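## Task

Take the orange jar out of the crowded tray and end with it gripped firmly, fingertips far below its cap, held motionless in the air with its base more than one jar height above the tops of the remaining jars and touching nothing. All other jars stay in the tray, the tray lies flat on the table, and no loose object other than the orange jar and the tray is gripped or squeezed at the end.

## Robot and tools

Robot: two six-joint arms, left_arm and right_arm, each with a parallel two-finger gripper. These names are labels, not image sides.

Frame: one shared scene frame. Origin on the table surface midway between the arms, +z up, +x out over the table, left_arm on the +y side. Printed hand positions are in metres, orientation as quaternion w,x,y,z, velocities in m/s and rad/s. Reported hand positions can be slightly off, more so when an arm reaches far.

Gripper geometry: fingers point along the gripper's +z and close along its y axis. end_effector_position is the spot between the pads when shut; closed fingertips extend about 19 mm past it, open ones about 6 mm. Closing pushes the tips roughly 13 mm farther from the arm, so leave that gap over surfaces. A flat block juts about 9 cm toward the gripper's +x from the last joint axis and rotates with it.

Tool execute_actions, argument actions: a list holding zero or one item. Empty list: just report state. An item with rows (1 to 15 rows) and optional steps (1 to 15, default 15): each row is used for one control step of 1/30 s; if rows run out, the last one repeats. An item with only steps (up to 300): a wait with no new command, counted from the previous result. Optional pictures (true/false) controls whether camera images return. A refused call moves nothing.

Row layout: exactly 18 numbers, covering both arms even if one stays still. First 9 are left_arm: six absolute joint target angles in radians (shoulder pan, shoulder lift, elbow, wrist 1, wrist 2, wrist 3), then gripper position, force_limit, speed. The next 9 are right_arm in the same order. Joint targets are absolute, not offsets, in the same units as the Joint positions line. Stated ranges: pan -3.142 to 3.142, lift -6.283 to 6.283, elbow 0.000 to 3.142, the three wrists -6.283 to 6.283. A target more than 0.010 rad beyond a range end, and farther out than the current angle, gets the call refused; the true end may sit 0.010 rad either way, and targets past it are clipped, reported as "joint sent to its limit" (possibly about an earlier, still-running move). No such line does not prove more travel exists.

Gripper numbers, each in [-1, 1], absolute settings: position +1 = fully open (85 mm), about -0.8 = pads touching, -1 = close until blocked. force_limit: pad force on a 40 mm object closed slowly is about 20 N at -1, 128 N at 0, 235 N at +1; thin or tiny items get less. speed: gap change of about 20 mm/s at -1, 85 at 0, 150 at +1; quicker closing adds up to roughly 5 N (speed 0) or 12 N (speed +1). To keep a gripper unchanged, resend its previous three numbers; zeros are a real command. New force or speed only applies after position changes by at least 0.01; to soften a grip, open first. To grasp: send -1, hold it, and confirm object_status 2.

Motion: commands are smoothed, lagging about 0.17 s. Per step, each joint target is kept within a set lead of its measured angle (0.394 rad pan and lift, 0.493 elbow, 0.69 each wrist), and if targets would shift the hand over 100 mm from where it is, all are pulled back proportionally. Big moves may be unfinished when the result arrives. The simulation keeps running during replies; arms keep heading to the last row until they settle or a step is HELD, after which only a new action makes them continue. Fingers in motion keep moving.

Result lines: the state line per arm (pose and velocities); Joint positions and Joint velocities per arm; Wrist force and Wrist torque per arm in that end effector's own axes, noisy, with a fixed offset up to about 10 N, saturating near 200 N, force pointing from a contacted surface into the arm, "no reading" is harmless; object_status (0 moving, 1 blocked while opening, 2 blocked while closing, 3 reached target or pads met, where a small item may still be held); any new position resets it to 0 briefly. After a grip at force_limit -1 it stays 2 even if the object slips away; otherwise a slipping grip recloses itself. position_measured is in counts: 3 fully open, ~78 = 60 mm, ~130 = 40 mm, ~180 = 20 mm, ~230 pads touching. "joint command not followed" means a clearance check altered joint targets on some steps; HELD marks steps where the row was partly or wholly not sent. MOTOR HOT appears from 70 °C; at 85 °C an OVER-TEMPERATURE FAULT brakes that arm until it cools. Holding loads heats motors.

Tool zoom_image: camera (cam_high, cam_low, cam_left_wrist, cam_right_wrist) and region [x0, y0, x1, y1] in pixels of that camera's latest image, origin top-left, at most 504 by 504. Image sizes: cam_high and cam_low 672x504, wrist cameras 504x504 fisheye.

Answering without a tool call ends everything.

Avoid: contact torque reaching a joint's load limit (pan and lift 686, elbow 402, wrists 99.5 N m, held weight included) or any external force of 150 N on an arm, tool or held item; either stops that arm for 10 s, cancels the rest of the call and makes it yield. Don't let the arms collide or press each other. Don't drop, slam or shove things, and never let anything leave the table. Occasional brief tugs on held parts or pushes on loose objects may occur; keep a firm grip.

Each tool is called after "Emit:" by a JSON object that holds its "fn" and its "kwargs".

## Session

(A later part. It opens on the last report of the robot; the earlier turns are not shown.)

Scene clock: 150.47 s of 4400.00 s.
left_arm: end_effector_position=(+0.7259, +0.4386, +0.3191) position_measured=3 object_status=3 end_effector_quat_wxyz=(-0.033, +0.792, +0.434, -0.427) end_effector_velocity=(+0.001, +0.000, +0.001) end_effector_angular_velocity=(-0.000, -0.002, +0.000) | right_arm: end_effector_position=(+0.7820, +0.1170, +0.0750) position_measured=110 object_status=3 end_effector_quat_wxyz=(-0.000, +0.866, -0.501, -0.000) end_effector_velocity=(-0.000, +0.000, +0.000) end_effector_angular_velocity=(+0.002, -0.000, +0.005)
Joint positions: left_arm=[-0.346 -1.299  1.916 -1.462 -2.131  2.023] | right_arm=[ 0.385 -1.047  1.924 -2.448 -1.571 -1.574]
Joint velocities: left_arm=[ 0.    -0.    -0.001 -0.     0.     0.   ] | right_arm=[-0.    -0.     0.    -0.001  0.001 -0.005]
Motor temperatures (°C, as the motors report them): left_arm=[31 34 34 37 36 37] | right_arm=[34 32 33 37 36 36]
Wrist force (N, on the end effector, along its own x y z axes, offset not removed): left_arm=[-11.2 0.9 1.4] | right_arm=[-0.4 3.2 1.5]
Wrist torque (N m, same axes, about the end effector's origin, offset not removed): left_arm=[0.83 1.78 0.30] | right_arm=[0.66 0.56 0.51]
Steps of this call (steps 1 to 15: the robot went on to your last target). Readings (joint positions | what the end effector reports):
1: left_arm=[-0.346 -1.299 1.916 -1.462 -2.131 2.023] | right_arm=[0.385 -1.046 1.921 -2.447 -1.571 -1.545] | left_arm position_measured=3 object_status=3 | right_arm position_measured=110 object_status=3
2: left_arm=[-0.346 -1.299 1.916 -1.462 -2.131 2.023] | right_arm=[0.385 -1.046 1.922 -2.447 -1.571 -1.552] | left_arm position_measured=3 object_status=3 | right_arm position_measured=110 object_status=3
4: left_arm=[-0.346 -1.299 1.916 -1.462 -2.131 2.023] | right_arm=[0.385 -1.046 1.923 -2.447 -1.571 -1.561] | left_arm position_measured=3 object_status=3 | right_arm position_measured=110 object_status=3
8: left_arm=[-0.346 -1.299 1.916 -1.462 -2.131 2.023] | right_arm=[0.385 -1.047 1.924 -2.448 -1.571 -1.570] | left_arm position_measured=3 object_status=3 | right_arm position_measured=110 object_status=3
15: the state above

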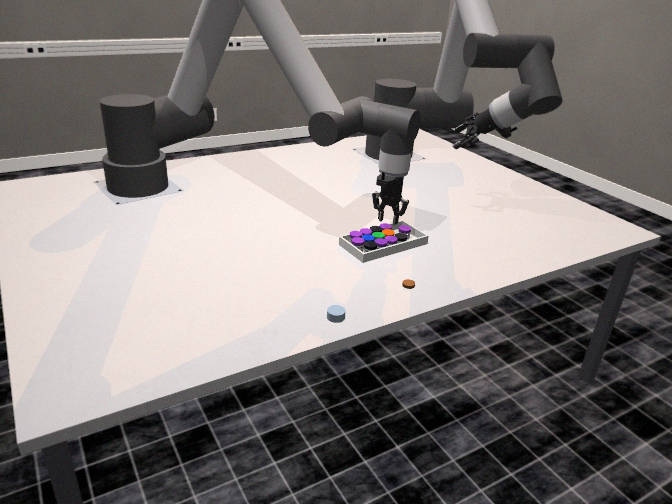

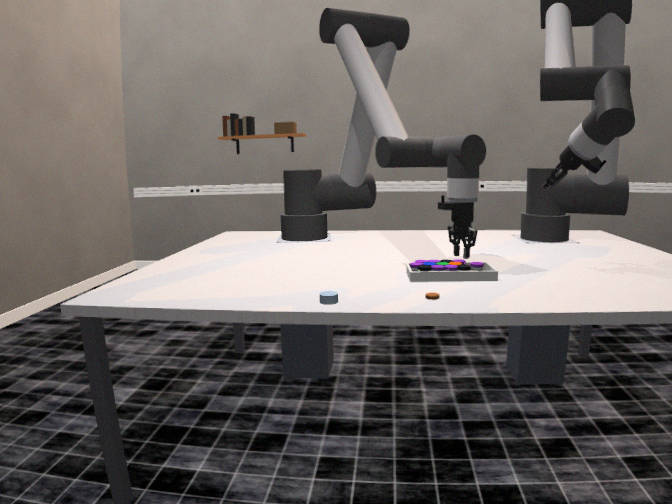

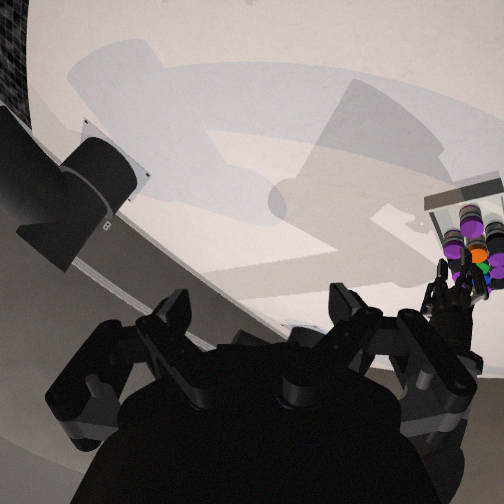

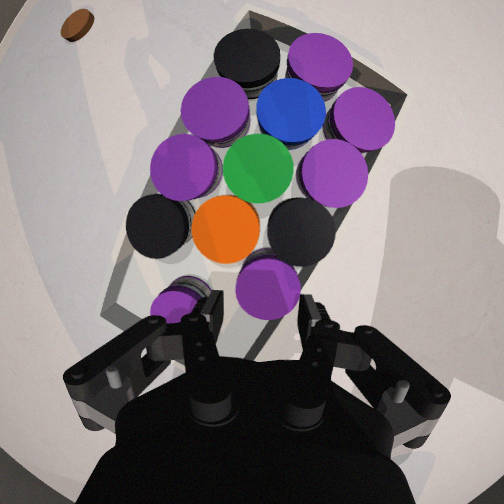

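Emit:
{"fn": "execute_actions", "kwargs": {"actions": [{"rows":[[-0.346,-1.299,1.916,-1.462,-2.131,2.023,1,0,0,0.3794,-1.0424,1.9346,-2.4630,-1.5708,-1.580,0.15,-0.8,0]]}]}}

Emit:
{"fn": "zoom_image", "kwargs": {"camera": "cam_right_wrist", "region": [160, 180, 360, 380]}}

Scene clock: 160.20 s of 4400.00 s.
left_arm: end_effector_position=(+0.7259, +0.4386, +0.3191) position_measured=3 object_status=3 end_effector_quat_wxyz=(-0.033, +0.792, +0.434, -0.427) end_effector_velocity=(+0.001, -0.000, +0.000) end_effector_angular_velocity=(-0.000, +0.000, +0.001) | right_arm: end_effector_position=(+0.7814, +0.1104, +0.0664) position_measured=110 object_status=3 end_effector_quat_wxyz=(-0.000, +0.866, -0.501, +0.000) end_effector_velocity=(+0.000, -0.001, -0.002) end_effector_angular_velocity=(+0.001, -0.000, +0.000)
Joint positions: left_arm=[-0.346 -1.299  1.916 -1.462 -2.131  2.023] | right_arm=[ 0.38  -1.043  1.934 -2.462 -1.571 -1.58 ]
Joint velocities: left_arm=[ 0.     0.    -0.001  0.    -0.    -0.   ] | right_arm=[-0.001  0.001  0.002 -0.004  0.    -0.002]
Motor temperatures (°C, as the motors report them): left_arm=[31 34 34 37 36 37] | right_arm=[34 32 33 37 36 36]
Wrist force (N, on the end effector, along its own x y z axes, offset not removed): left_arm=[-10.4 4.4 0.9] | right_arm=[1.1 3.8 1.8]
Wrist torque (N m, same axes, about the end effector's origin, offset not removed): left_arm=[1.54 1.73 0.41] | right_arm=[0.82 0.26 0.54]
Steps of this call (steps 1 to 15: the robot went on to your last target; steps 16 to 90: nothing new was sent; then 6.23 s passed at rest; steps 91 to 105: all 15 steps of this action). Readings (joint positions | what the end effector reports):
91: left_arm=[-0.346 -1.299 1.916 -1.462 -2.131 2.023] | right_arm=[0.385 -1.047 1.924 -2.448 -1.571 -1.575] | left_arm position_measured=3 object_status=3 | right_arm position_measured=110 object_status=3
92: left_arm=[-0.346 -1.299 1.916 -1.462 -2.131 2.023] | right_arm=[0.384 -1.047 1.925 -2.449 -1.571 -1.575] | left_arm position_measured=3 object_status=3 | right_arm position_measured=110 object_status=3
94: left_arm=[-0.346 -1.299 1.916 -1.462 -2.131 2.023] | right_arm=[0.383 -1.045 1.928 -2.454 -1.571 -1.577] | left_arm position_measured=3 object_status=3 | right_arm position_measured=110 object_status=3
98: left_arm=[-0.346 -1.299 1.916 -1.462 -2.131 2.023] | right_arm=[0.381 -1.044 1.932 -2.460 -1.571 -1.579] | left_arm position_measured=3 object_status=3 | right_arm position_measured=110 object_status=3
105: the state above

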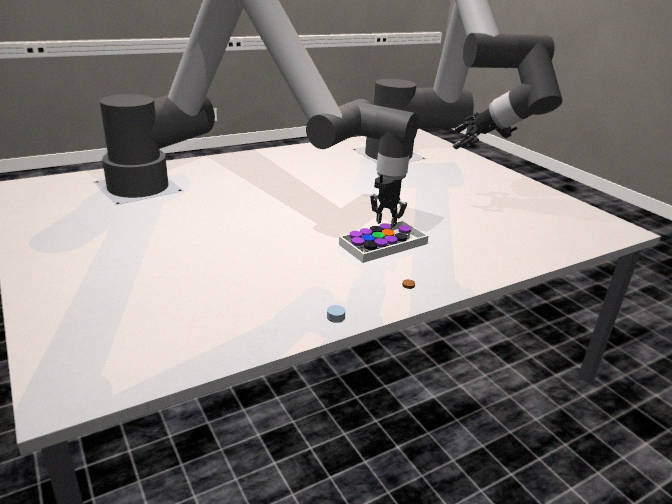

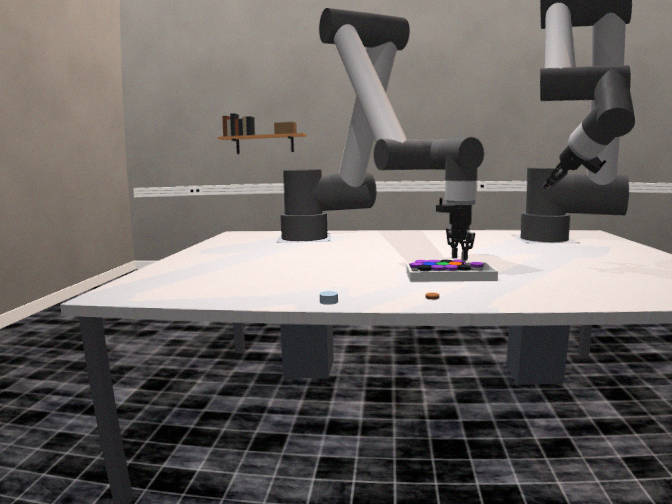

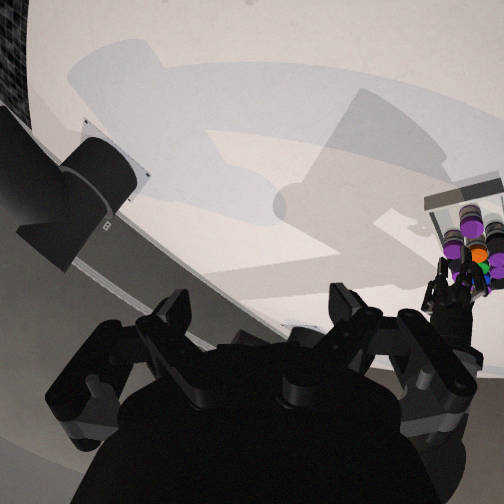

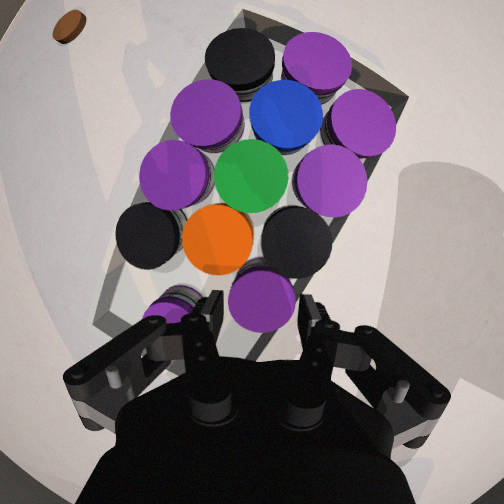

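Region (160, 180, 360, 380) of cam_right_wrist's 504x504 image, scaled by 2.520, with more detail than that image has.

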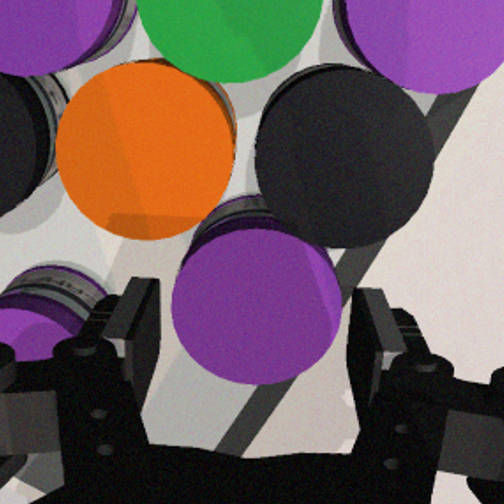

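Emit:
{"fn": "execute_actions", "kwargs": {"actions": [{"rows":[[-0.346,-1.299,1.916,-1.462,-2.131,2.023,1,0,0,0.3771,-1.0314,1.9392,-2.4786,-1.5708,-1.5823,0.15,-0.8,0]]}], "pictures": false}}

Emit:
{"fn": "execute_actions", "kwargs": {"actions": [{"rows":[[-0.346,-1.299,1.916,-1.462,-2.131,2.023,1,0,0,0.3771,-1.0314,1.9392,-2.4786,-1.5708,-1.5823,-1,-0.8,-0.5]],"steps":12}]}}

Scene clock: 167.27 s of 4400.00 s.
left_arm: end_effector_position=(+0.7259, +0.4386, +0.3191) position_measured=3 object_status=3 end_effector_quat_wxyz=(-0.033, +0.792, +0.434, -0.427) end_effector_velocity=(+0.001, -0.001, -0.000) end_effector_angular_velocity=(+0.000, -0.000, -0.000) | right_arm: end_effector_position=(+0.7822, +0.1080, +0.0545) position_measured=110 object_status=3 end_effector_quat_wxyz=(+0.000, +0.866, -0.501, -0.000) end_effector_velocity=(-0.001, -0.001, -0.004) end_effector_angular_velocity=(-0.001, -0.000, +0.002)
Joint positions: left_arm=[-0.346 -1.299  1.916 -1.462 -2.131  2.023] | right_arm=[ 0.377 -1.032  1.939 -2.478 -1.571 -1.582]
Joint velocities: left_arm=[-0.001  0.001 -0.001 -0.     0.    -0.001] | right_arm=[-0.     0.003  0.003 -0.006 -0.001 -0.002]
Motor temperatures (°C, as the motors report them): left_arm=[31 34 34 37 36 37] | right_arm=[34 32 33 37 36 36]
Wrist force (N, on the end effector, along its own x y z axes, offset not removed): left_arm=[-4.9 2.0 4.4] | right_arm=[5.6 3.1 -0.7]
Wrist torque (N m, same axes, about the end effector's origin, offset not removed): left_arm=[1.08 0.57 0.34] | right_arm=[0.72 -0.52 0.51]
Steps of this call (steps 1 to 15: the robot went on to your last target; steps 16 to 90: nothing new was sent; then 3.57 s passed at rest; steps 91 to 105: all 15 steps of this action). Readings (joint positions | what the end effector reports):
91: left_arm=[-0.346 -1.299 1.916 -1.462 -2.131 2.023] | right_arm=[0.379 -1.042 1.935 -2.463 -1.571 -1.580] | left_arm position_measured=3 object_status=3 | right_arm position_measured=110 object_status=3
92: left_arm=[-0.346 -1.299 1.916 -1.462 -2.131 2.023] | right_arm=[0.379 -1.042 1.935 -2.464 -1.571 -1.580] | left_arm position_measured=3 object_status=3 | right_arm position_measured=110 object_status=3
94: left_arm=[-0.346 -1.299 1.916 -1.462 -2.131 2.023] | right_arm=[0.378 -1.038 1.936 -2.469 -1.571 -1.581] | left_arm position_measured=3 object_status=3 | right_arm position_measured=110 object_status=3
98: left_arm=[-0.346 -1.299 1.916 -1.462 -2.131 2.023] | right_arm=[0.378 -1.034 1.938 -2.475 -1.571 -1.582] | left_arm position_measured=3 object_status=3 | right_arm position_measured=110 object_status=3
105: the state above

Scene clock: 167.67 s of 4400.00 s.
left_arm: end_effector_position=(+0.7259, +0.4386, +0.3191) position_measured=3 object_status=3 end_effector_quat_wxyz=(-0.033, +0.792, +0.434, -0.427) end_effector_velocity=(-0.000, +0.000, +0.000) end_effector_angular_velocity=(-0.000, -0.000, +0.000) | right_arm: end_effector_position=(+0.7823, +0.1080, +0.0542) position_measured=125 object_status=2 end_effector_quat_wxyz=(-0.000, +0.866, -0.501, +0.000) end_effector_velocity=(-0.001, -0.000, -0.000) end_effector_angular_velocity=(+0.000, +0.001, +0.001)
Joint positions: left_arm=[-0.346 -1.299  1.916 -1.462 -2.131  2.023] | right_arm=[ 0.377 -1.031  1.939 -2.479 -1.571 -1.582]
Joint velocities: left_arm=[ 0.    -0.001  0.     0.    -0.     0.   ] | right_arm=[-0.     0.     0.001 -0.     0.001 -0.001]
Motor temperatures (°C, as the motors report them): left_arm=[31 34 34 37 36 37] | right_arm=[34 32 33 37 36 36]
Wrist force (N, on the end effector, along its own x y z axes, offset not removed): left_arm=[-9.0 2.8 7.1] | right_arm=[-0.1 8.7 -21.4]
Wrist torque (N m, same axes, about the end effector's origin, offset not removed): left_arm=[1.33 1.42 0.21] | right_arm=[0.40 0.47 0.61]
Steps of this call (steps 1 to 12: all 12 steps of this action). Readings (joint positions | what the end effector reports):
1: left_arm=[-0.346 -1.299 1.916 -1.462 -2.131 2.023] | right_arm=[0.377 -1.032 1.939 -2.478 -1.571 -1.582] | left_arm position_measured=3 object_status=3 | right_arm position_measured=110 object_status=0
2: left_arm=[-0.346 -1.299 1.916 -1.462 -2.131 2.023] | right_arm=[0.377 -1.032 1.939 -2.478 -1.571 -1.582] | left_arm position_measured=3 object_status=3 | right_arm position_measured=110 object_status=0
4: left_arm=[-0.346 -1.299 1.916 -1.462 -2.131 2.023] | right_arm=[0.377 -1.032 1.939 -2.478 -1.571 -1.582] | left_arm position_measured=3 object_status=3 | right_arm position_measured=114 object_status=0
8: left_arm=[-0.346 -1.299 1.916 -1.462 -2.131 2.023] | right_arm=[0.377 -1.031 1.939 -2.479 -1.571 -1.582] | left_arm position_measured=3 object_status=3 | right_arm position_measured=125 object_status=0
12: the state above

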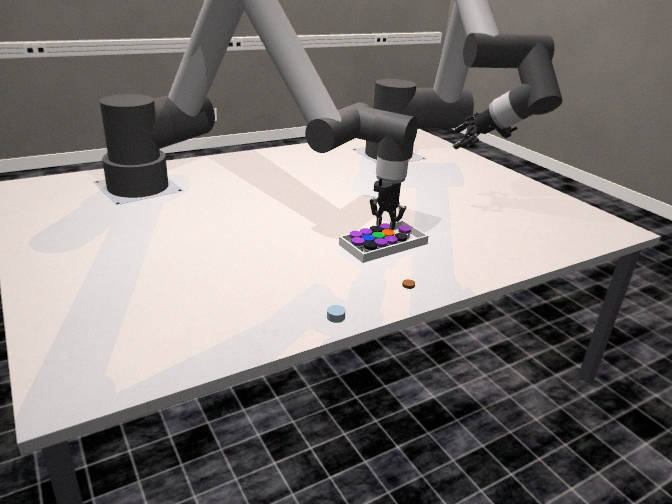

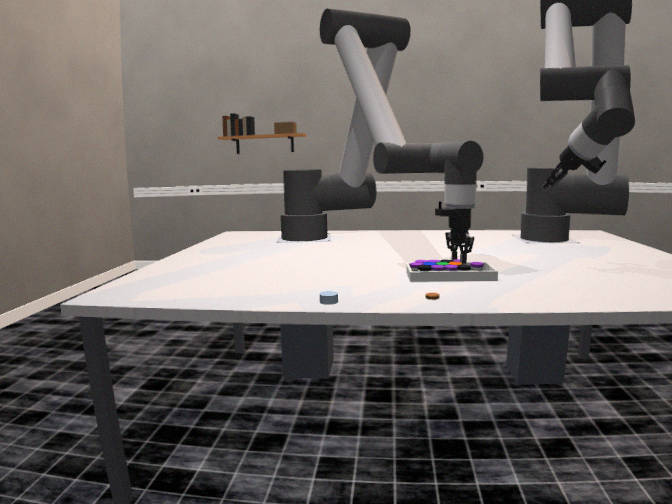

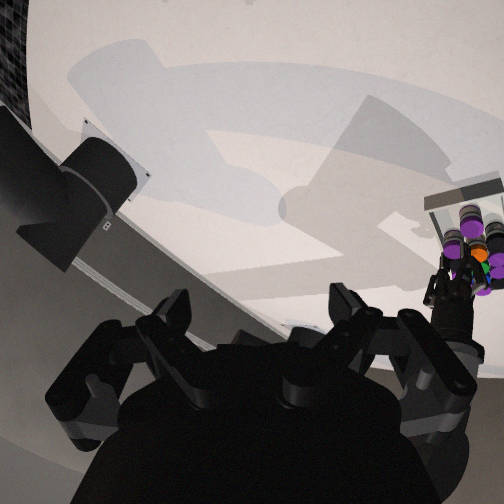

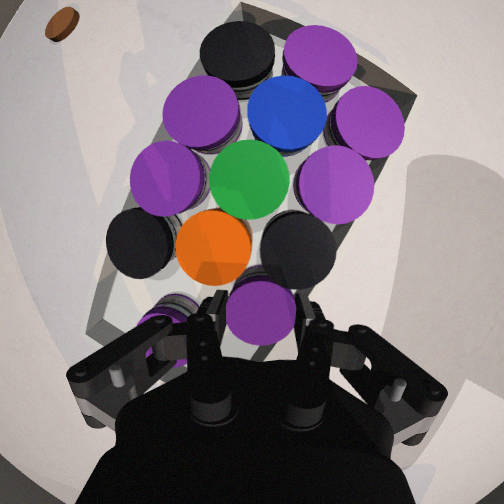

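Emit:
{"fn": "execute_actions", "kwargs": {"actions": [{"rows":[[-0.346,-1.299,1.916,-1.462,-2.131,2.023,1,0,0,0.3771,-1.0439,1.9354,-2.4623,-1.5708,-1.5823,-1,-0.8,-0.5]],"steps":10}], "pictures": false}}

Emit:
{"fn": "execute_actions", "kwargs": {"actions": [{"rows":[[-0.346,-1.299,1.916,-1.462,-2.131,2.023,1,0,0,0.390,-1.034,1.916,-2.4528,-1.5708,-2.6032,-1,-0.8,-0.5]]}], "pictures": false}}

Emit:
{"fn": "execute_actions", "kwargs": {"actions": [{"rows":[[-0.346,-1.299,1.916,-1.462,-2.131,2.023,1,0,0,0.4034,-1.0243,1.8972,-2.4437,-1.5708,-2.6032,-1,-0.8,-0.5]]}]}}

Scene clock: 178.00 s of 4400.00 s.
left_arm: end_effector_position=(+0.7259, +0.4386, +0.3191) position_measured=3 object_status=3 end_effector_quat_wxyz=(-0.033, +0.792, +0.434, -0.427) end_effector_velocity=(+0.000, -0.000, +0.000) end_effector_angular_velocity=(+0.000, -0.001, -0.000) | right_arm: end_effector_position=(+0.7821, +0.1078, +0.0650) position_measured=125 object_status=2 end_effector_quat_wxyz=(+0.000, +0.866, -0.501, -0.000) end_effector_velocity=(+0.001, +0.000, +0.014) end_effector_angular_velocity=(+0.000, -0.002, -0.000)
Joint positions: left_arm=[-0.346 -1.299  1.916 -1.462 -2.131  2.023] | right_arm=[ 0.377 -1.042  1.936 -2.464 -1.571 -1.582]
Joint velocities: left_arm=[-0.    -0.    -0.001  0.     0.    -0.   ] | right_arm=[-0.    -0.013 -0.004  0.016 -0.001  0.   ]
Motor temperatures (°C, as the motors report them): left_arm=[31 34 34 37 36 37] | right_arm=[34 32 33 37 36 36]
Wrist force (N, on the end effector, along its own x y z axes, offset not removed): left_arm=[-11.3 5.3 6.7] | right_arm=[-1.1 2.8 0.8]
Wrist torque (N m, same axes, about the end effector's origin, offset not removed): left_arm=[1.68 1.83 0.32] | right_arm=[0.61 0.65 0.63]
Steps of this call (steps 1 to 15: the robot went on to your last target; steps 16 to 90: nothing new was sent; then 7.00 s passed at rest; steps 91 to 100: all 10 steps of this action). Readings (joint positions | what the end effector reports):
91: left_arm=[-0.346 -1.299 1.916 -1.462 -2.131 2.023] | right_arm=[0.377 -1.031 1.939 -2.479 -1.571 -1.582] | left_arm position_measured=3 object_status=3 | right_arm position_measured=125 object_status=2
92: left_arm=[-0.346 -1.299 1.916 -1.462 -2.131 2.023] | right_arm=[0.377 -1.032 1.939 -2.478 -1.571 -1.582] | left_arm position_measured=3 object_status=3 | right_arm position_measured=125 object_status=2
94: left_arm=[-0.346 -1.299 1.916 -1.462 -2.131 2.023] | right_arm=[0.377 -1.036 1.938 -2.472 -1.571 -1.582] | left_arm position_measured=3 object_status=3 | right_arm position_measured=125 object_status=2
98: left_arm=[-0.346 -1.299 1.916 -1.462 -2.131 2.023] | right_arm=[0.377 -1.041 1.936 -2.466 -1.571 -1.582] | left_arm position_measured=3 object_status=3 | right_arm position_measured=125 object_status=2
100: the state above

Scene clock: 178.50 s of 4400.00 s.
left_arm: end_effector_position=(+0.7259, +0.4386, +0.3191) position_measured=3 object_status=3 end_effector_quat_wxyz=(-0.033, +0.792, +0.434, -0.427) end_effector_velocity=(+0.002, +0.000, +0.001) end_effector_angular_velocity=(-0.001, -0.002, +0.001) | right_arm: end_effector_position=(+0.7843, +0.1242, +0.0670) position_measured=125 object_status=2 end_effector_quat_wxyz=(+0.000, +0.996, -0.084, +0.000) end_effector_velocity=(-0.000, +0.004, -0.000) end_effector_angular_velocity=(-0.000, +0.000, +1.200)
Joint positions: left_arm=[-0.346 -1.299  1.916 -1.462 -2.131  2.023] | right_arm=[ 0.39  -1.034  1.917 -2.453 -1.571 -2.45 ]
Joint velocities: left_arm=[ 0.001  0.    -0.002 -0.    -0.    -0.   ] | right_arm=[ 0.004  0.002 -0.004  0.002  0.    -1.197]
Motor temperatures (°C, as the motors report them): left_arm=[31 34 34 37 36 37] | right_arm=[34 32 33 37 36 36]
Wrist force (N, on the end effector, along its own x y z axes, offset not removed): left_arm=[-4.9 7.6 3.8] | right_arm=[1.4 1.4 2.3]
Wrist torque (N m, same axes, about the end effector's origin, offset not removed): left_arm=[2.12 0.57 0.33] | right_arm=[0.33 0.30 0.53]
Steps of this call (steps 1 to 15: all 15 steps of this action). Readings (joint positions | what the end effector reports):
1: left_arm=[-0.346 -1.299 1.916 -1.462 -2.131 2.023] | right_arm=[0.377 -1.042 1.936 -2.464 -1.571 -1.582] | left_arm position_measured=3 object_status=3 | right_arm position_measured=125 object_status=2
2: left_arm=[-0.346 -1.299 1.916 -1.462 -2.131 2.023] | right_arm=[0.378 -1.042 1.935 -2.463 -1.571 -1.585] | left_arm position_measured=3 object_status=3 | right_arm position_measured=125 object_status=2
4: left_arm=[-0.346 -1.299 1.916 -1.462 -2.131 2.023] | right_arm=[0.382 -1.039 1.928 -2.459 -1.571 -1.630] | left_arm position_measured=3 object_status=3 | right_arm position_measured=125 object_status=2
8: left_arm=[-0.346 -1.299 1.916 -1.462 -2.131 2.023] | right_arm=[0.387 -1.036 1.920 -2.455 -1.571 -1.902] | left_arm position_measured=3 object_status=3 | right_arm position_measured=125 object_status=2
15: the state above

Scene clock: 179.00 s of 4400.00 s.
left_arm: end_effector_position=(+0.7259, +0.4386, +0.3191) position_measured=3 object_status=3 end_effector_quat_wxyz=(-0.033, +0.792, +0.434, -0.427) end_effector_velocity=(+0.001, +0.000, -0.000) end_effector_angular_velocity=(-0.000, -0.000, +0.001) | right_arm: end_effector_position=(+0.7853, +0.1414, +0.0669) position_measured=125 object_status=2 end_effector_quat_wxyz=(+0.000, +1.000, -0.002, -0.000) end_effector_velocity=(-0.001, +0.005, -0.000) end_effector_angular_velocity=(+0.002, +0.001, +0.027)
Joint positions: left_arm=[-0.346 -1.299  1.916 -1.462 -2.131  2.023] | right_arm=[ 0.403 -1.025  1.898 -2.444 -1.571 -2.6  ]
Joint velocities: left_arm=[ 0.001  0.    -0.    -0.    -0.    -0.   ] | right_arm=[ 0.004  0.003 -0.004  0.002  0.002 -0.024]
Motor temperatures (°C, as the motors report them): left_arm=[31 34 34 37 36 37] | right_arm=[34 32 33 37 36 36]
Wrist force (N, on the end effector, along its own x y z axes, offset not removed): left_arm=[-8.5 6.1 -4.0] | right_arm=[1.2 0.9 3.1]
Wrist torque (N m, same axes, about the end effector's origin, offset not removed): left_arm=[1.92 1.40 0.31] | right_arm=[0.11 0.26 0.51]
Steps of this call (steps 1 to 15: all 15 steps of this action). Readings (joint positions | what the end effector reports):
1: left_arm=[-0.346 -1.299 1.916 -1.462 -2.131 2.023] | right_arm=[0.390 -1.034 1.917 -2.453 -1.571 -2.486] | left_arm position_measured=3 object_status=3 | right_arm position_measured=125 object_status=2
2: left_arm=[-0.346 -1.299 1.916 -1.462 -2.131 2.023] | right_arm=[0.391 -1.034 1.915 -2.452 -1.571 -2.513] | left_arm position_measured=3 object_status=3 | right_arm position_measured=125 object_status=2
4: left_arm=[-0.346 -1.299 1.916 -1.462 -2.131 2.023] | right_arm=[0.395 -1.030 1.909 -2.449 -1.571 -2.550] | left_arm position_measured=3 object_status=3 | right_arm position_measured=125 object_status=2
8: left_arm=[-0.346 -1.299 1.916 -1.462 -2.131 2.023] | right_arm=[0.400 -1.026 1.901 -2.446 -1.571 -2.585] | left_arm position_measured=3 object_status=3 | right_arm position_measured=125 object_status=2
15: the state above

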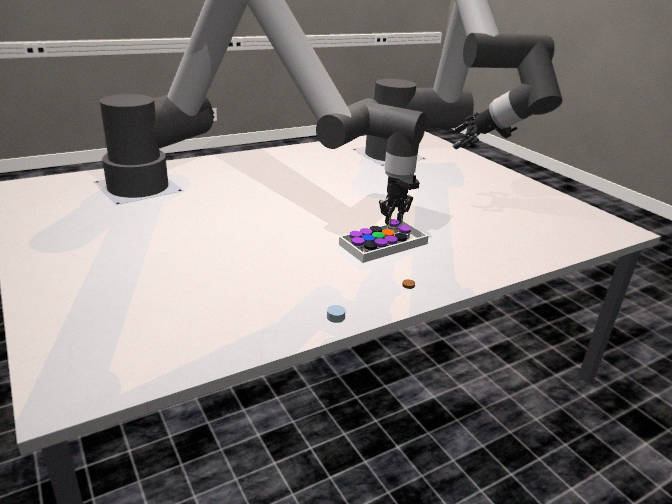

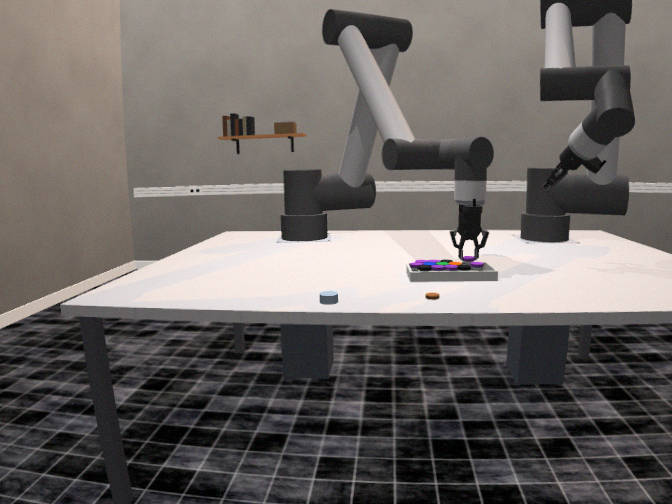

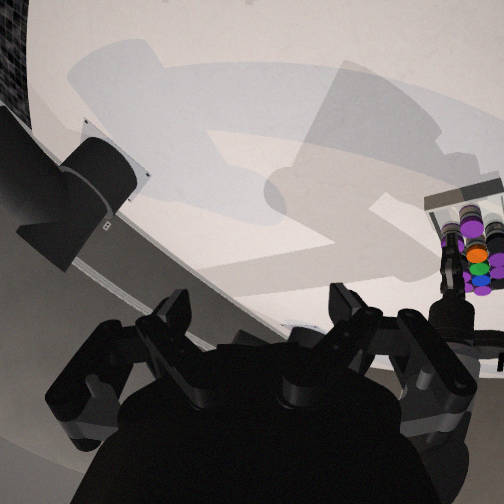

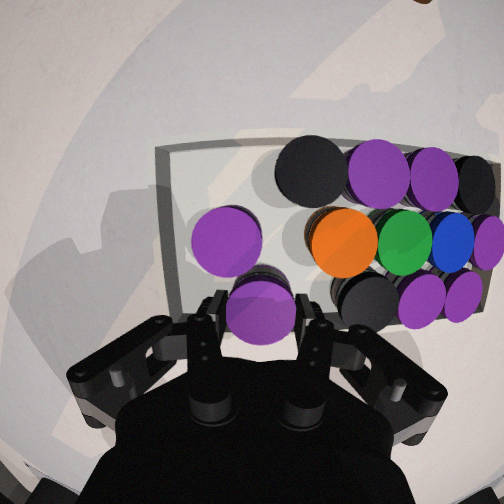

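Emit:
{"fn": "execute_actions", "kwargs": {"actions": [{"rows":[[-0.346,-1.299,1.916,-1.462,-2.131,2.023,1,0,0,0.4114,-1.0074,1.8903,-2.4537,-1.5708,-2.595,-1,-0.8,-0.5]]}], "pictures": false}}

Emit:
{"fn": "execute_actions", "kwargs": {"actions": [{"rows":[[-0.346,-1.299,1.916,-1.462,-2.131,2.023,1,0,0,0.4114,-1.0074,1.8903,-2.4537,-1.5708,-2.595,0.15,-0.8,0]],"steps":7}], "pictures": false}}

Emit:
{"fn": "execute_actions", "kwargs": {"actions": [{"rows":[[-0.346,-1.299,1.916,-1.462,-2.131,2.023,1,0,0,0.4114,-1.024,1.8853,-2.4321,-1.5708,-2.595,0.15,-0.8,0]],"steps":11}], "pictures": false}}

Emit:
{"fn": "execute_actions", "kwargs": {"actions": [{"rows":[[-0.346,-1.299,1.916,-1.462,-2.131,2.023,1,0,0,0.3465,-0.9877,1.8233,-2.4064,-1.5708,-3.707,0.15,-0.8,0]]}], "pictures": false}}

Emit:
{"fn": "execute_actions", "kwargs": {"actions": [{"steps":18}]}}

Scene clock: 197.47 s of 4400.00 s.
left_arm: end_effector_position=(+0.7259, +0.4386, +0.3191) position_measured=3 object_status=3 end_effector_quat_wxyz=(-0.033, +0.792, +0.434, -0.427) end_effector_velocity=(-0.001, +0.001, -0.002) end_effector_angular_velocity=(+0.001, +0.003, +0.001) | right_arm: end_effector_position=(+0.7853, +0.1517, +0.0550) position_measured=125 object_status=2 end_effector_quat_wxyz=(+0.000, +1.000, -0.001, -0.000) end_effector_velocity=(+0.000, +0.003, -0.003) end_effector_angular_velocity=(+0.001, +0.000, -0.001)
Joint positions: left_arm=[-0.346 -1.299  1.916 -1.462 -2.131  2.023] | right_arm=[ 0.411 -1.008  1.891 -2.453 -1.571 -2.595]
Joint velocities: left_arm=[ 0.001  0.001  0.002 -0.    -0.     0.   ] | right_arm=[ 0.002  0.004 -0.002 -0.002  0.001  0.003]
Motor temperatures (°C, as the motors report them): left_arm=[31 34 34 37 36 37] | right_arm=[34 32 33 37 36 36]
Wrist force (N, on the end effector, along its own x y z axes, offset not removed): left_arm=[-7.7 2.1 0.0] | right_arm=[-0.7 2.7 0.2]
Wrist torque (N m, same axes, about the end effector's origin, offset not removed): left_arm=[1.13 1.27 0.34] | right_arm=[0.55 0.54 0.54]
Steps of this call (steps 1 to 15: the robot went on to your last target; steps 16 to 90: nothing new was sent; then 14.97 s passed at rest; steps 91 to 105: all 15 steps of this action). Readings (joint positions | what the end effector reports):
91: left_arm=[-0.346 -1.299 1.916 -1.462 -2.131 2.023] | right_arm=[0.403 -1.024 1.897 -2.444 -1.571 -2.603] | left_arm position_measured=3 object_status=3 | right_arm position_measured=125 object_status=2
92: left_arm=[-0.346 -1.299 1.916 -1.462 -2.131 2.023] | right_arm=[0.404 -1.023 1.897 -2.444 -1.571 -2.603] | left_arm position_measured=3 object_status=3 | right_arm position_measured=125 object_status=2
94: left_arm=[-0.346 -1.299 1.916 -1.462 -2.131 2.023] | right_arm=[0.407 -1.018 1.894 -2.447 -1.571 -2.600] | left_arm position_measured=3 object_status=3 | right_arm position_measured=125 object_status=2
98: left_arm=[-0.346 -1.299 1.916 -1.462 -2.131 2.023] | right_arm=[0.410 -1.011 1.892 -2.451 -1.571 -2.597] | left_arm position_measured=3 object_status=3 | right_arm position_measured=125 object_status=2
105: the state above

Scene clock: 197.70 s of 4400.00 s.
left_arm: end_effector_position=(+0.7259, +0.4386, +0.3191) position_measured=3 object_status=3 end_effector_quat_wxyz=(-0.033, +0.792, +0.434, -0.427) end_effector_velocity=(-0.001, +0.000, -0.001) end_effector_angular_velocity=(-0.000, +0.001, -0.001) | right_arm: end_effector_position=(+0.7853, +0.1520, +0.0547) position_measured=111 object_status=0 end_effector_quat_wxyz=(-0.000, +1.000, -0.001, +0.000) end_effector_velocity=(-0.000, +0.000, -0.001) end_effector_angular_velocity=(+0.001, +0.000, +0.001)
Joint positions: left_arm=[-0.346 -1.299  1.916 -1.462 -2.131  2.023] | right_arm=[ 0.411 -1.007  1.89  -2.454 -1.571 -2.595]
Joint velocities: left_arm=[-0.    -0.     0.001 -0.     0.     0.001] | right_arm=[-0.     0.001 -0.    -0.001  0.001 -0.001]
Motor temperatures (°C, as the motors report them): left_arm=[31 34 34 37 36 37] | right_arm=[34 32 33 37 36 36]
Wrist force (N, on the end effector, along its own x y z axes, offset not removed): left_arm=[-6.9 5.2 5.2] | right_arm=[0.7 3.8 3.5]
Wrist torque (N m, same axes, about the end effector's origin, offset not removed): left_arm=[1.88 1.02 0.48] | right_arm=[0.70 0.37 0.59]
Steps of this call (steps 1 to 7: all 7 steps of this action). Readings (joint positions | what the end effector reports):
1: left_arm=[-0.346 -1.299 1.916 -1.462 -2.131 2.023] | right_arm=[0.411 -1.008 1.890 -2.453 -1.571 -2.595] | left_arm position_measured=3 object_status=3 | right_arm position_measured=125 object_status=0
2: left_arm=[-0.346 -1.299 1.916 -1.462 -2.131 2.023] | right_arm=[0.411 -1.008 1.890 -2.453 -1.571 -2.595] | left_arm position_measured=3 object_status=3 | right_arm position_measured=125 object_status=0
4: left_arm=[-0.346 -1.299 1.916 -1.462 -2.131 2.023] | right_arm=[0.411 -1.008 1.890 -2.454 -1.571 -2.595] | left_arm position_measured=3 object_status=3 | right_arm position_measured=118 object_status=0
7: the state above

Scene clock: 198.07 s of 4400.00 s.
left_arm: end_effector_position=(+0.7259, +0.4386, +0.3191) position_measured=3 object_status=3 end_effector_quat_wxyz=(-0.033, +0.792, +0.434, -0.427) end_effector_velocity=(-0.000, -0.000, -0.001) end_effector_angular_velocity=(+0.000, +0.001, -0.001) | right_arm: end_effector_position=(+0.7853, +0.1520, +0.0705) position_measured=110 object_status=3 end_effector_quat_wxyz=(-0.000, +1.000, -0.001, +0.000) end_effector_velocity=(-0.001, -0.000, +0.013) end_effector_angular_velocity=(-0.000, +0.001, +0.002)
Joint positions: left_arm=[-0.346 -1.299  1.916 -1.462 -2.131  2.023] | right_arm=[ 0.411 -1.022  1.886 -2.434 -1.571 -2.595]
Joint velocities: left_arm=[-0.001  0.     0.     0.     0.     0.001] | right_arm=[ 0.    -0.013 -0.003  0.017  0.    -0.001]
Motor temperatures (°C, as the motors report them): left_arm=[31 34 34 37 36 37] | right_arm=[34 32 33 37 36 36]
Wrist force (N, on the end effector, along its own x y z axes, offset not removed): left_arm=[-8.3 4.3 7.5] | right_arm=[2.1 0.3 2.5]
Wrist torque (N m, same axes, about the end effector's origin, offset not removed): left_arm=[1.64 1.44 0.25] | right_arm=[0.05 0.13 0.48]
Steps of this call (steps 1 to 11: all 11 steps of this action). Readings (joint positions | what the end effector reports):
1: left_arm=[-0.346 -1.299 1.916 -1.462 -2.131 2.023] | right_arm=[0.411 -1.007 1.890 -2.454 -1.571 -2.595] | left_arm position_measured=3 object_status=3 | right_arm position_measured=110 object_status=0
2: left_arm=[-0.346 -1.299 1.916 -1.462 -2.131 2.023] | right_arm=[0.411 -1.008 1.890 -2.453 -1.571 -2.595] | left_arm position_measured=3 object_status=3 | right_arm position_measured=110 object_status=0
4: left_arm=[-0.346 -1.299 1.916 -1.462 -2.131 2.023] | right_arm=[0.411 -1.014 1.888 -2.446 -1.571 -2.595] | left_arm position_measured=3 object_status=3 | right_arm position_measured=110 object_status=0
8: left_arm=[-0.346 -1.299 1.916 -1.462 -2.131 2.023] | right_arm=[0.411 -1.020 1.886 -2.437 -1.571 -2.595] | left_arm position_measured=3 object_status=3 | right_arm position_measured=110 object_status=3
11: the state above

Scene clock: 198.57 s of 4400.00 s.
left_arm: end_effector_position=(+0.7259, +0.4386, +0.3191) position_measured=3 object_status=3 end_effector_quat_wxyz=(-0.033, +0.792, +0.434, -0.427) end_effector_velocity=(+0.001, -0.000, +0.000) end_effector_angular_velocity=(-0.000, -0.000, +0.000) | right_arm: end_effector_position=(+0.8640, +0.1174, +0.0680) position_measured=110 object_status=3 end_effector_quat_wxyz=(-0.000, +0.911, +0.413, -0.000) end_effector_velocity=(+0.024, -0.011, -0.000) end_effector_angular_velocity=(+0.000, -0.002, +1.523)
Joint positions: left_arm=[-0.346 -1.299  1.916 -1.462 -2.131  2.023] | right_arm=[ 0.349 -0.989  1.826 -2.407 -1.571 -3.51 ]
Joint velocities: left_arm=[-0.     0.    -0.001  0.    -0.     0.   ] | right_arm=[-0.019  0.01  -0.018  0.007 -0.001 -1.542]
Motor temperatures (°C, as the motors report them): left_arm=[31 34 34 37 36 37] | right_arm=[34 32 33 37 36 36]
Wrist force (N, on the end effector, along its own x y z axes, offset not removed): left_arm=[-8.2 3.0 3.6] | right_arm=[4.0 2.0 4.7]
Wrist torque (N m, same axes, about the end effector's origin, offset not removed): left_arm=[1.32 1.18 0.35] | right_arm=[0.45 -0.23 0.63]
Steps of this call (steps 1 to 15: all 15 steps of this action). Readings (joint positions | what the end effector reports):
1: left_arm=[-0.346 -1.299 1.916 -1.462 -2.131 2.023] | right_arm=[0.411 -1.023 1.886 -2.434 -1.571 -2.595] | left_arm position_measured=3 object_status=3 | right_arm position_measured=110 object_status=3
2: left_arm=[-0.346 -1.299 1.916 -1.462 -2.131 2.023] | right_arm=[0.409 -1.021 1.884 -2.432 -1.571 -2.597] | left_arm position_measured=3 object_status=3 | right_arm position_measured=110 object_status=3
4: left_arm=[-0.346 -1.299 1.916 -1.462 -2.131 2.023] | right_arm=[0.389 -1.010 1.864 -2.423 -1.571 -2.643] | left_arm position_measured=3 object_status=3 | right_arm position_measured=110 object_status=3
8: left_arm=[-0.346 -1.299 1.916 -1.462 -2.131 2.023] | right_arm=[0.361 -0.996 1.837 -2.412 -1.571 -2.915] | left_arm position_measured=3 object_status=3 | right_arm position_measured=110 object_status=3
15: the state above

Scene clock: 199.17 s of 4400.00 s.
left_arm: end_effector_position=(+0.7259, +0.4386, +0.3191) position_measured=3 object_status=3 end_effector_quat_wxyz=(-0.033, +0.792, +0.434, -0.427) end_effector_velocity=(-0.000, -0.000, -0.000) end_effector_angular_velocity=(+0.001, +0.001, -0.001) | right_arm: end_effector_position=(+0.8669, +0.1159, +0.0679) position_measured=110 object_status=3 end_effector_quat_wxyz=(-0.000, +0.867, +0.499, +0.000) end_effector_velocity=(-0.001, -0.000, -0.001) end_effector_angular_velocity=(+0.000, +0.001, +0.012)
Joint positions: left_arm=[-0.346 -1.299  1.916 -1.462 -2.131  2.023] | right_arm=[ 0.347 -0.988  1.823 -2.406 -1.571 -3.705]
Joint velocities: left_arm=[-0.001  0.     0.     0.     0.    -0.   ] | right_arm=[-0.     0.     0.001  0.     0.001 -0.012]
Motor temperatures (°C, as the motors report them): left_arm=[31 34 34 37 36 37] | right_arm=[34 32 33 37 36 36]
Wrist force (N, on the end effector, along its own x y z axes, offset not removed): left_arm=[-9.7 4.9 2.9] | right_arm=[2.1 3.2 0.8]
Wrist torque (N m, same axes, about the end effector's origin, offset not removed): left_arm=[1.56 1.57 0.37] | right_arm=[0.76 0.07 0.57]
Steps of this call (steps 1 to 18: the robot went on to your last target). Readings (joint positions | what the end effector reports):
1: left_arm=[-0.346 -1.299 1.916 -1.462 -2.131 2.023] | right_arm=[0.348 -0.989 1.825 -2.407 -1.571 -3.556] | left_arm position_measured=3 object_status=3 | right_arm position_measured=110 object_status=3
2: left_arm=[-0.346 -1.299 1.916 -1.462 -2.131 2.023] | right_arm=[0.348 -0.988 1.825 -2.407 -1.571 -3.591] | left_arm position_measured=3 object_status=3 | right_arm position_measured=110 object_status=3
4: left_arm=[-0.346 -1.299 1.916 -1.462 -2.131 2.023] | right_arm=[0.347 -0.988 1.824 -2.407 -1.571 -3.638] | left_arm position_measured=3 object_status=3 | right_arm position_measured=110 object_status=3
8: left_arm=[-0.346 -1.299 1.916 -1.462 -2.131 2.023] | right_arm=[0.347 -0.988 1.824 -2.407 -1.571 -3.683] | left_arm position_measured=3 object_status=3 | right_arm position_measured=110 object_status=3
18: the state above

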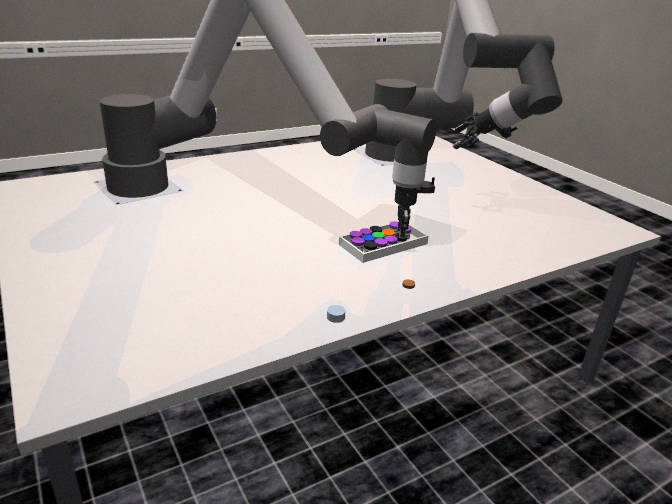

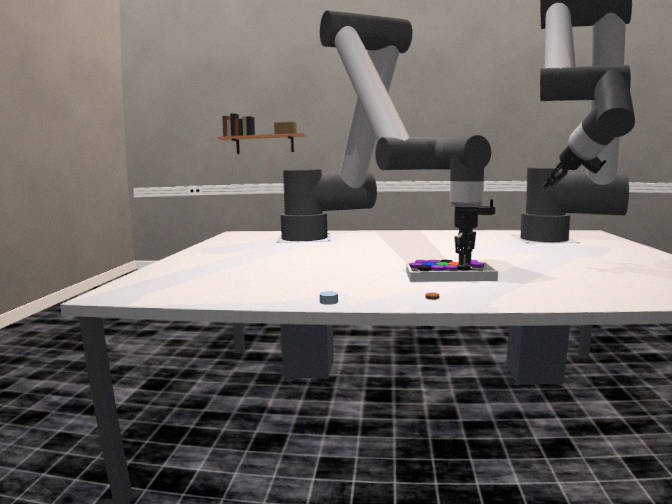

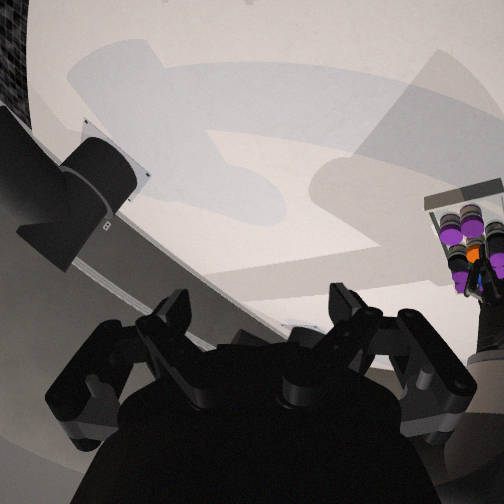

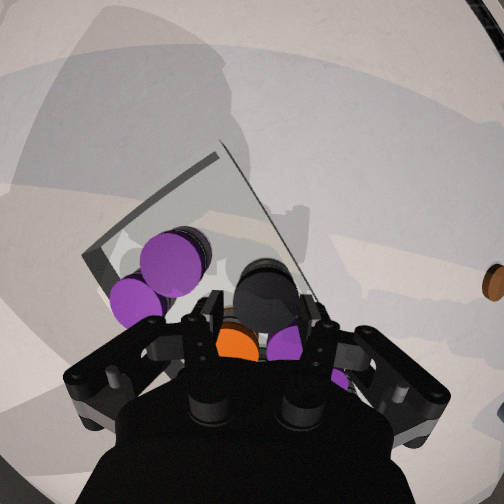

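Emit:
{"fn": "execute_actions", "kwargs": {"actions": [{"rows":[[-0.346,-1.299,1.916,-1.462,-2.131,2.023,1,0,0,0.3449,-0.9852,1.8184,-2.4040,-1.5708,-3.7086,0.15,-0.8,0]],"steps":8}], "pictures": false}}

Emit:
{"fn": "execute_actions", "kwargs": {"actions": [{"rows":[[-0.346,-1.299,1.916,-1.462,-2.131,2.023,1,0,0,0.3449,-0.9834,1.8190,-2.4064,-1.5708,-3.7086,0.15,-0.8,0]],"steps":8}]}}

Emit:
{"fn": "zoom_image", "kwargs": {"camera": "cam_right_wrist", "region": [180, 230, 340, 390]}}

Scene clock: 205.00 s of 4400.00 s.
left_arm: end_effector_position=(+0.7259, +0.4386, +0.3191) position_measured=3 object_status=3 end_effector_quat_wxyz=(-0.033, +0.792, +0.434, -0.427) end_effector_velocity=(+0.000, -0.001, +0.001) end_effector_angular_velocity=(-0.001, -0.002, -0.000) | right_arm: end_effector_position=(+0.8700, +0.1159, +0.0679) position_measured=110 object_status=3 end_effector_quat_wxyz=(+0.000, +0.866, +0.499, +0.000) end_effector_velocity=(+0.007, -0.000, +0.000) end_effector_angular_velocity=(-0.001, -0.000, +0.001)
Joint positions: left_arm=[-0.346 -1.299  1.916 -1.462 -2.131  2.023] | right_arm=[ 0.345 -0.986  1.819 -2.405 -1.571 -3.708]
Joint velocities: left_arm=[-0.    -0.001 -0.001  0.    -0.     0.   ] | right_arm=[-0.003  0.004 -0.008  0.004 -0.001 -0.004]
Motor temperatures (°C, as the motors report them): left_arm=[31 34 34 37 36 37] | right_arm=[34 32 33 37 36 36]
Wrist force (N, on the end effector, along its own x y z axes, offset not removed): left_arm=[-9.8 6.3 0.5] | right_arm=[2.0 4.3 0.8]
Wrist torque (N m, same axes, about the end effector's origin, offset not removed): left_arm=[2.02 1.53 0.21] | right_arm=[1.01 0.08 0.58]
Steps of this call (steps 1 to 15: the robot went on to your last target; steps 16 to 90: nothing new was sent; then 2.57 s passed at rest; steps 91 to 98: all 8 steps of this action). Readings (joint positions | what the end effector reports):
91: left_arm=[-0.346 -1.299 1.916 -1.462 -2.131 2.023] | right_arm=[0.346 -0.988 1.823 -2.406 -1.571 -3.707] | left_arm position_measured=3 object_status=3 | right_arm position_measured=110 object_status=3
92: left_arm=[-0.346 -1.299 1.916 -1.462 -2.131 2.023] | right_arm=[0.346 -0.988 1.823 -2.406 -1.571 -3.707] | left_arm position_measured=3 object_status=3 | right_arm position_measured=110 object_status=3
94: left_arm=[-0.346 -1.299 1.916 -1.462 -2.131 2.023] | right_arm=[0.346 -0.987 1.821 -2.405 -1.571 -3.708] | left_arm position_measured=3 object_status=3 | right_arm position_measured=110 object_status=3
98: the state above

Scene clock: 205.27 s of 4400.00 s.
left_arm: end_effector_position=(+0.7259, +0.4386, +0.3191) position_measured=3 object_status=3 end_effector_quat_wxyz=(-0.033, +0.792, +0.434, -0.427) end_effector_velocity=(+0.001, +0.000, +0.000) end_effector_angular_velocity=(-0.000, -0.001, +0.000) | right_arm: end_effector_position=(+0.8706, +0.1158, +0.0663) position_measured=110 object_status=3 end_effector_quat_wxyz=(-0.000, +0.866, +0.499, -0.000) end_effector_velocity=(+0.001, -0.000, -0.003) end_effector_angular_velocity=(-0.000, -0.001, +0.000)
Joint positions: left_arm=[-0.346 -1.299  1.916 -1.462 -2.131  2.023] | right_arm=[ 0.345 -0.984  1.819 -2.406 -1.571 -3.709]
Joint velocities: left_arm=[ 0.     0.    -0.001 -0.     0.     0.   ] | right_arm=[-0.     0.004 -0.    -0.004 -0.    -0.   ]
Motor temperatures (°C, as the motors report them): left_arm=[31 34 34 37 36 37] | right_arm=[34 32 33 37 36 36]
Wrist force (N, on the end effector, along its own x y z axes, offset not removed): left_arm=[-13.3 0.7 6.4] | right_arm=[0.7 3.8 1.8]
Wrist torque (N m, same axes, about the end effector's origin, offset not removed): left_arm=[0.83 2.14 0.42] | right_arm=[0.74 0.33 0.66]
Steps of this call (steps 1 to 8: all 8 steps of this action). Readings (joint positions | what the end effector reports):
1: left_arm=[-0.346 -1.299 1.916 -1.462 -2.131 2.023] | right_arm=[0.345 -0.986 1.819 -2.404 -1.571 -3.708] | left_arm position_measured=3 object_status=3 | right_arm position_measured=110 object_status=3
2: left_arm=[-0.346 -1.299 1.916 -1.462 -2.131 2.023] | right_arm=[0.345 -0.985 1.819 -2.404 -1.571 -3.708] | left_arm position_measured=3 object_status=3 | right_arm position_measured=110 object_status=3
4: left_arm=[-0.346 -1.299 1.916 -1.462 -2.131 2.023] | right_arm=[0.345 -0.985 1.819 -2.405 -1.571 -3.708] | left_arm position_measured=3 object_status=3 | right_arm position_measured=110 object_status=3
8: the state above

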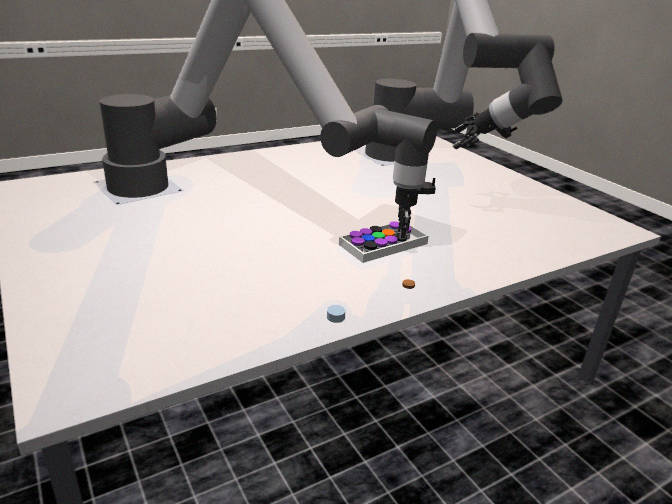

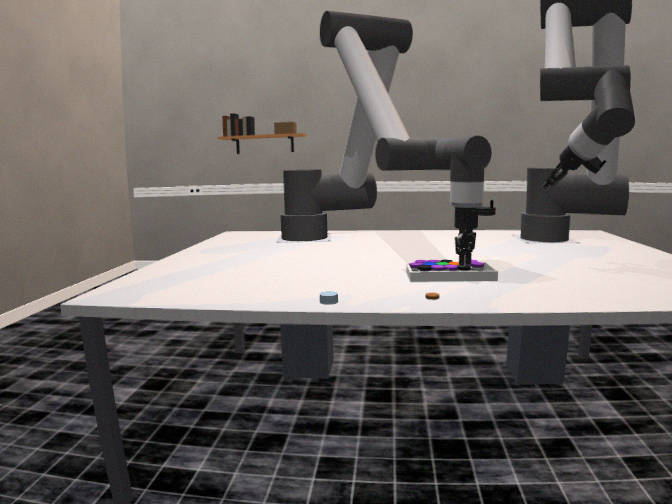

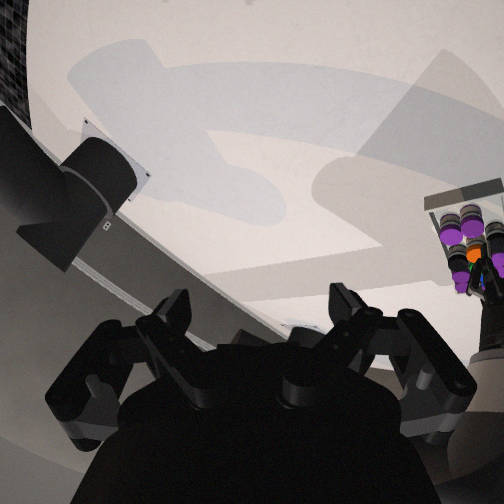

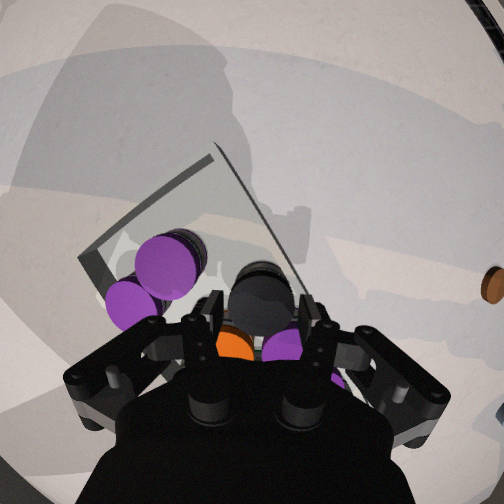

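Region (180, 230, 340, 390) of cam_right_wrist's 504x504 image, scaled by 3.150, with more detail than that image has.

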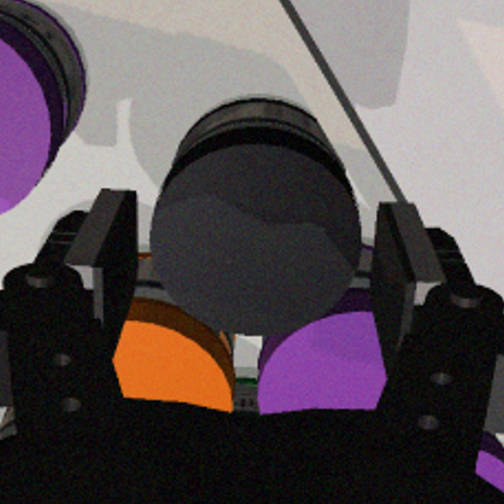

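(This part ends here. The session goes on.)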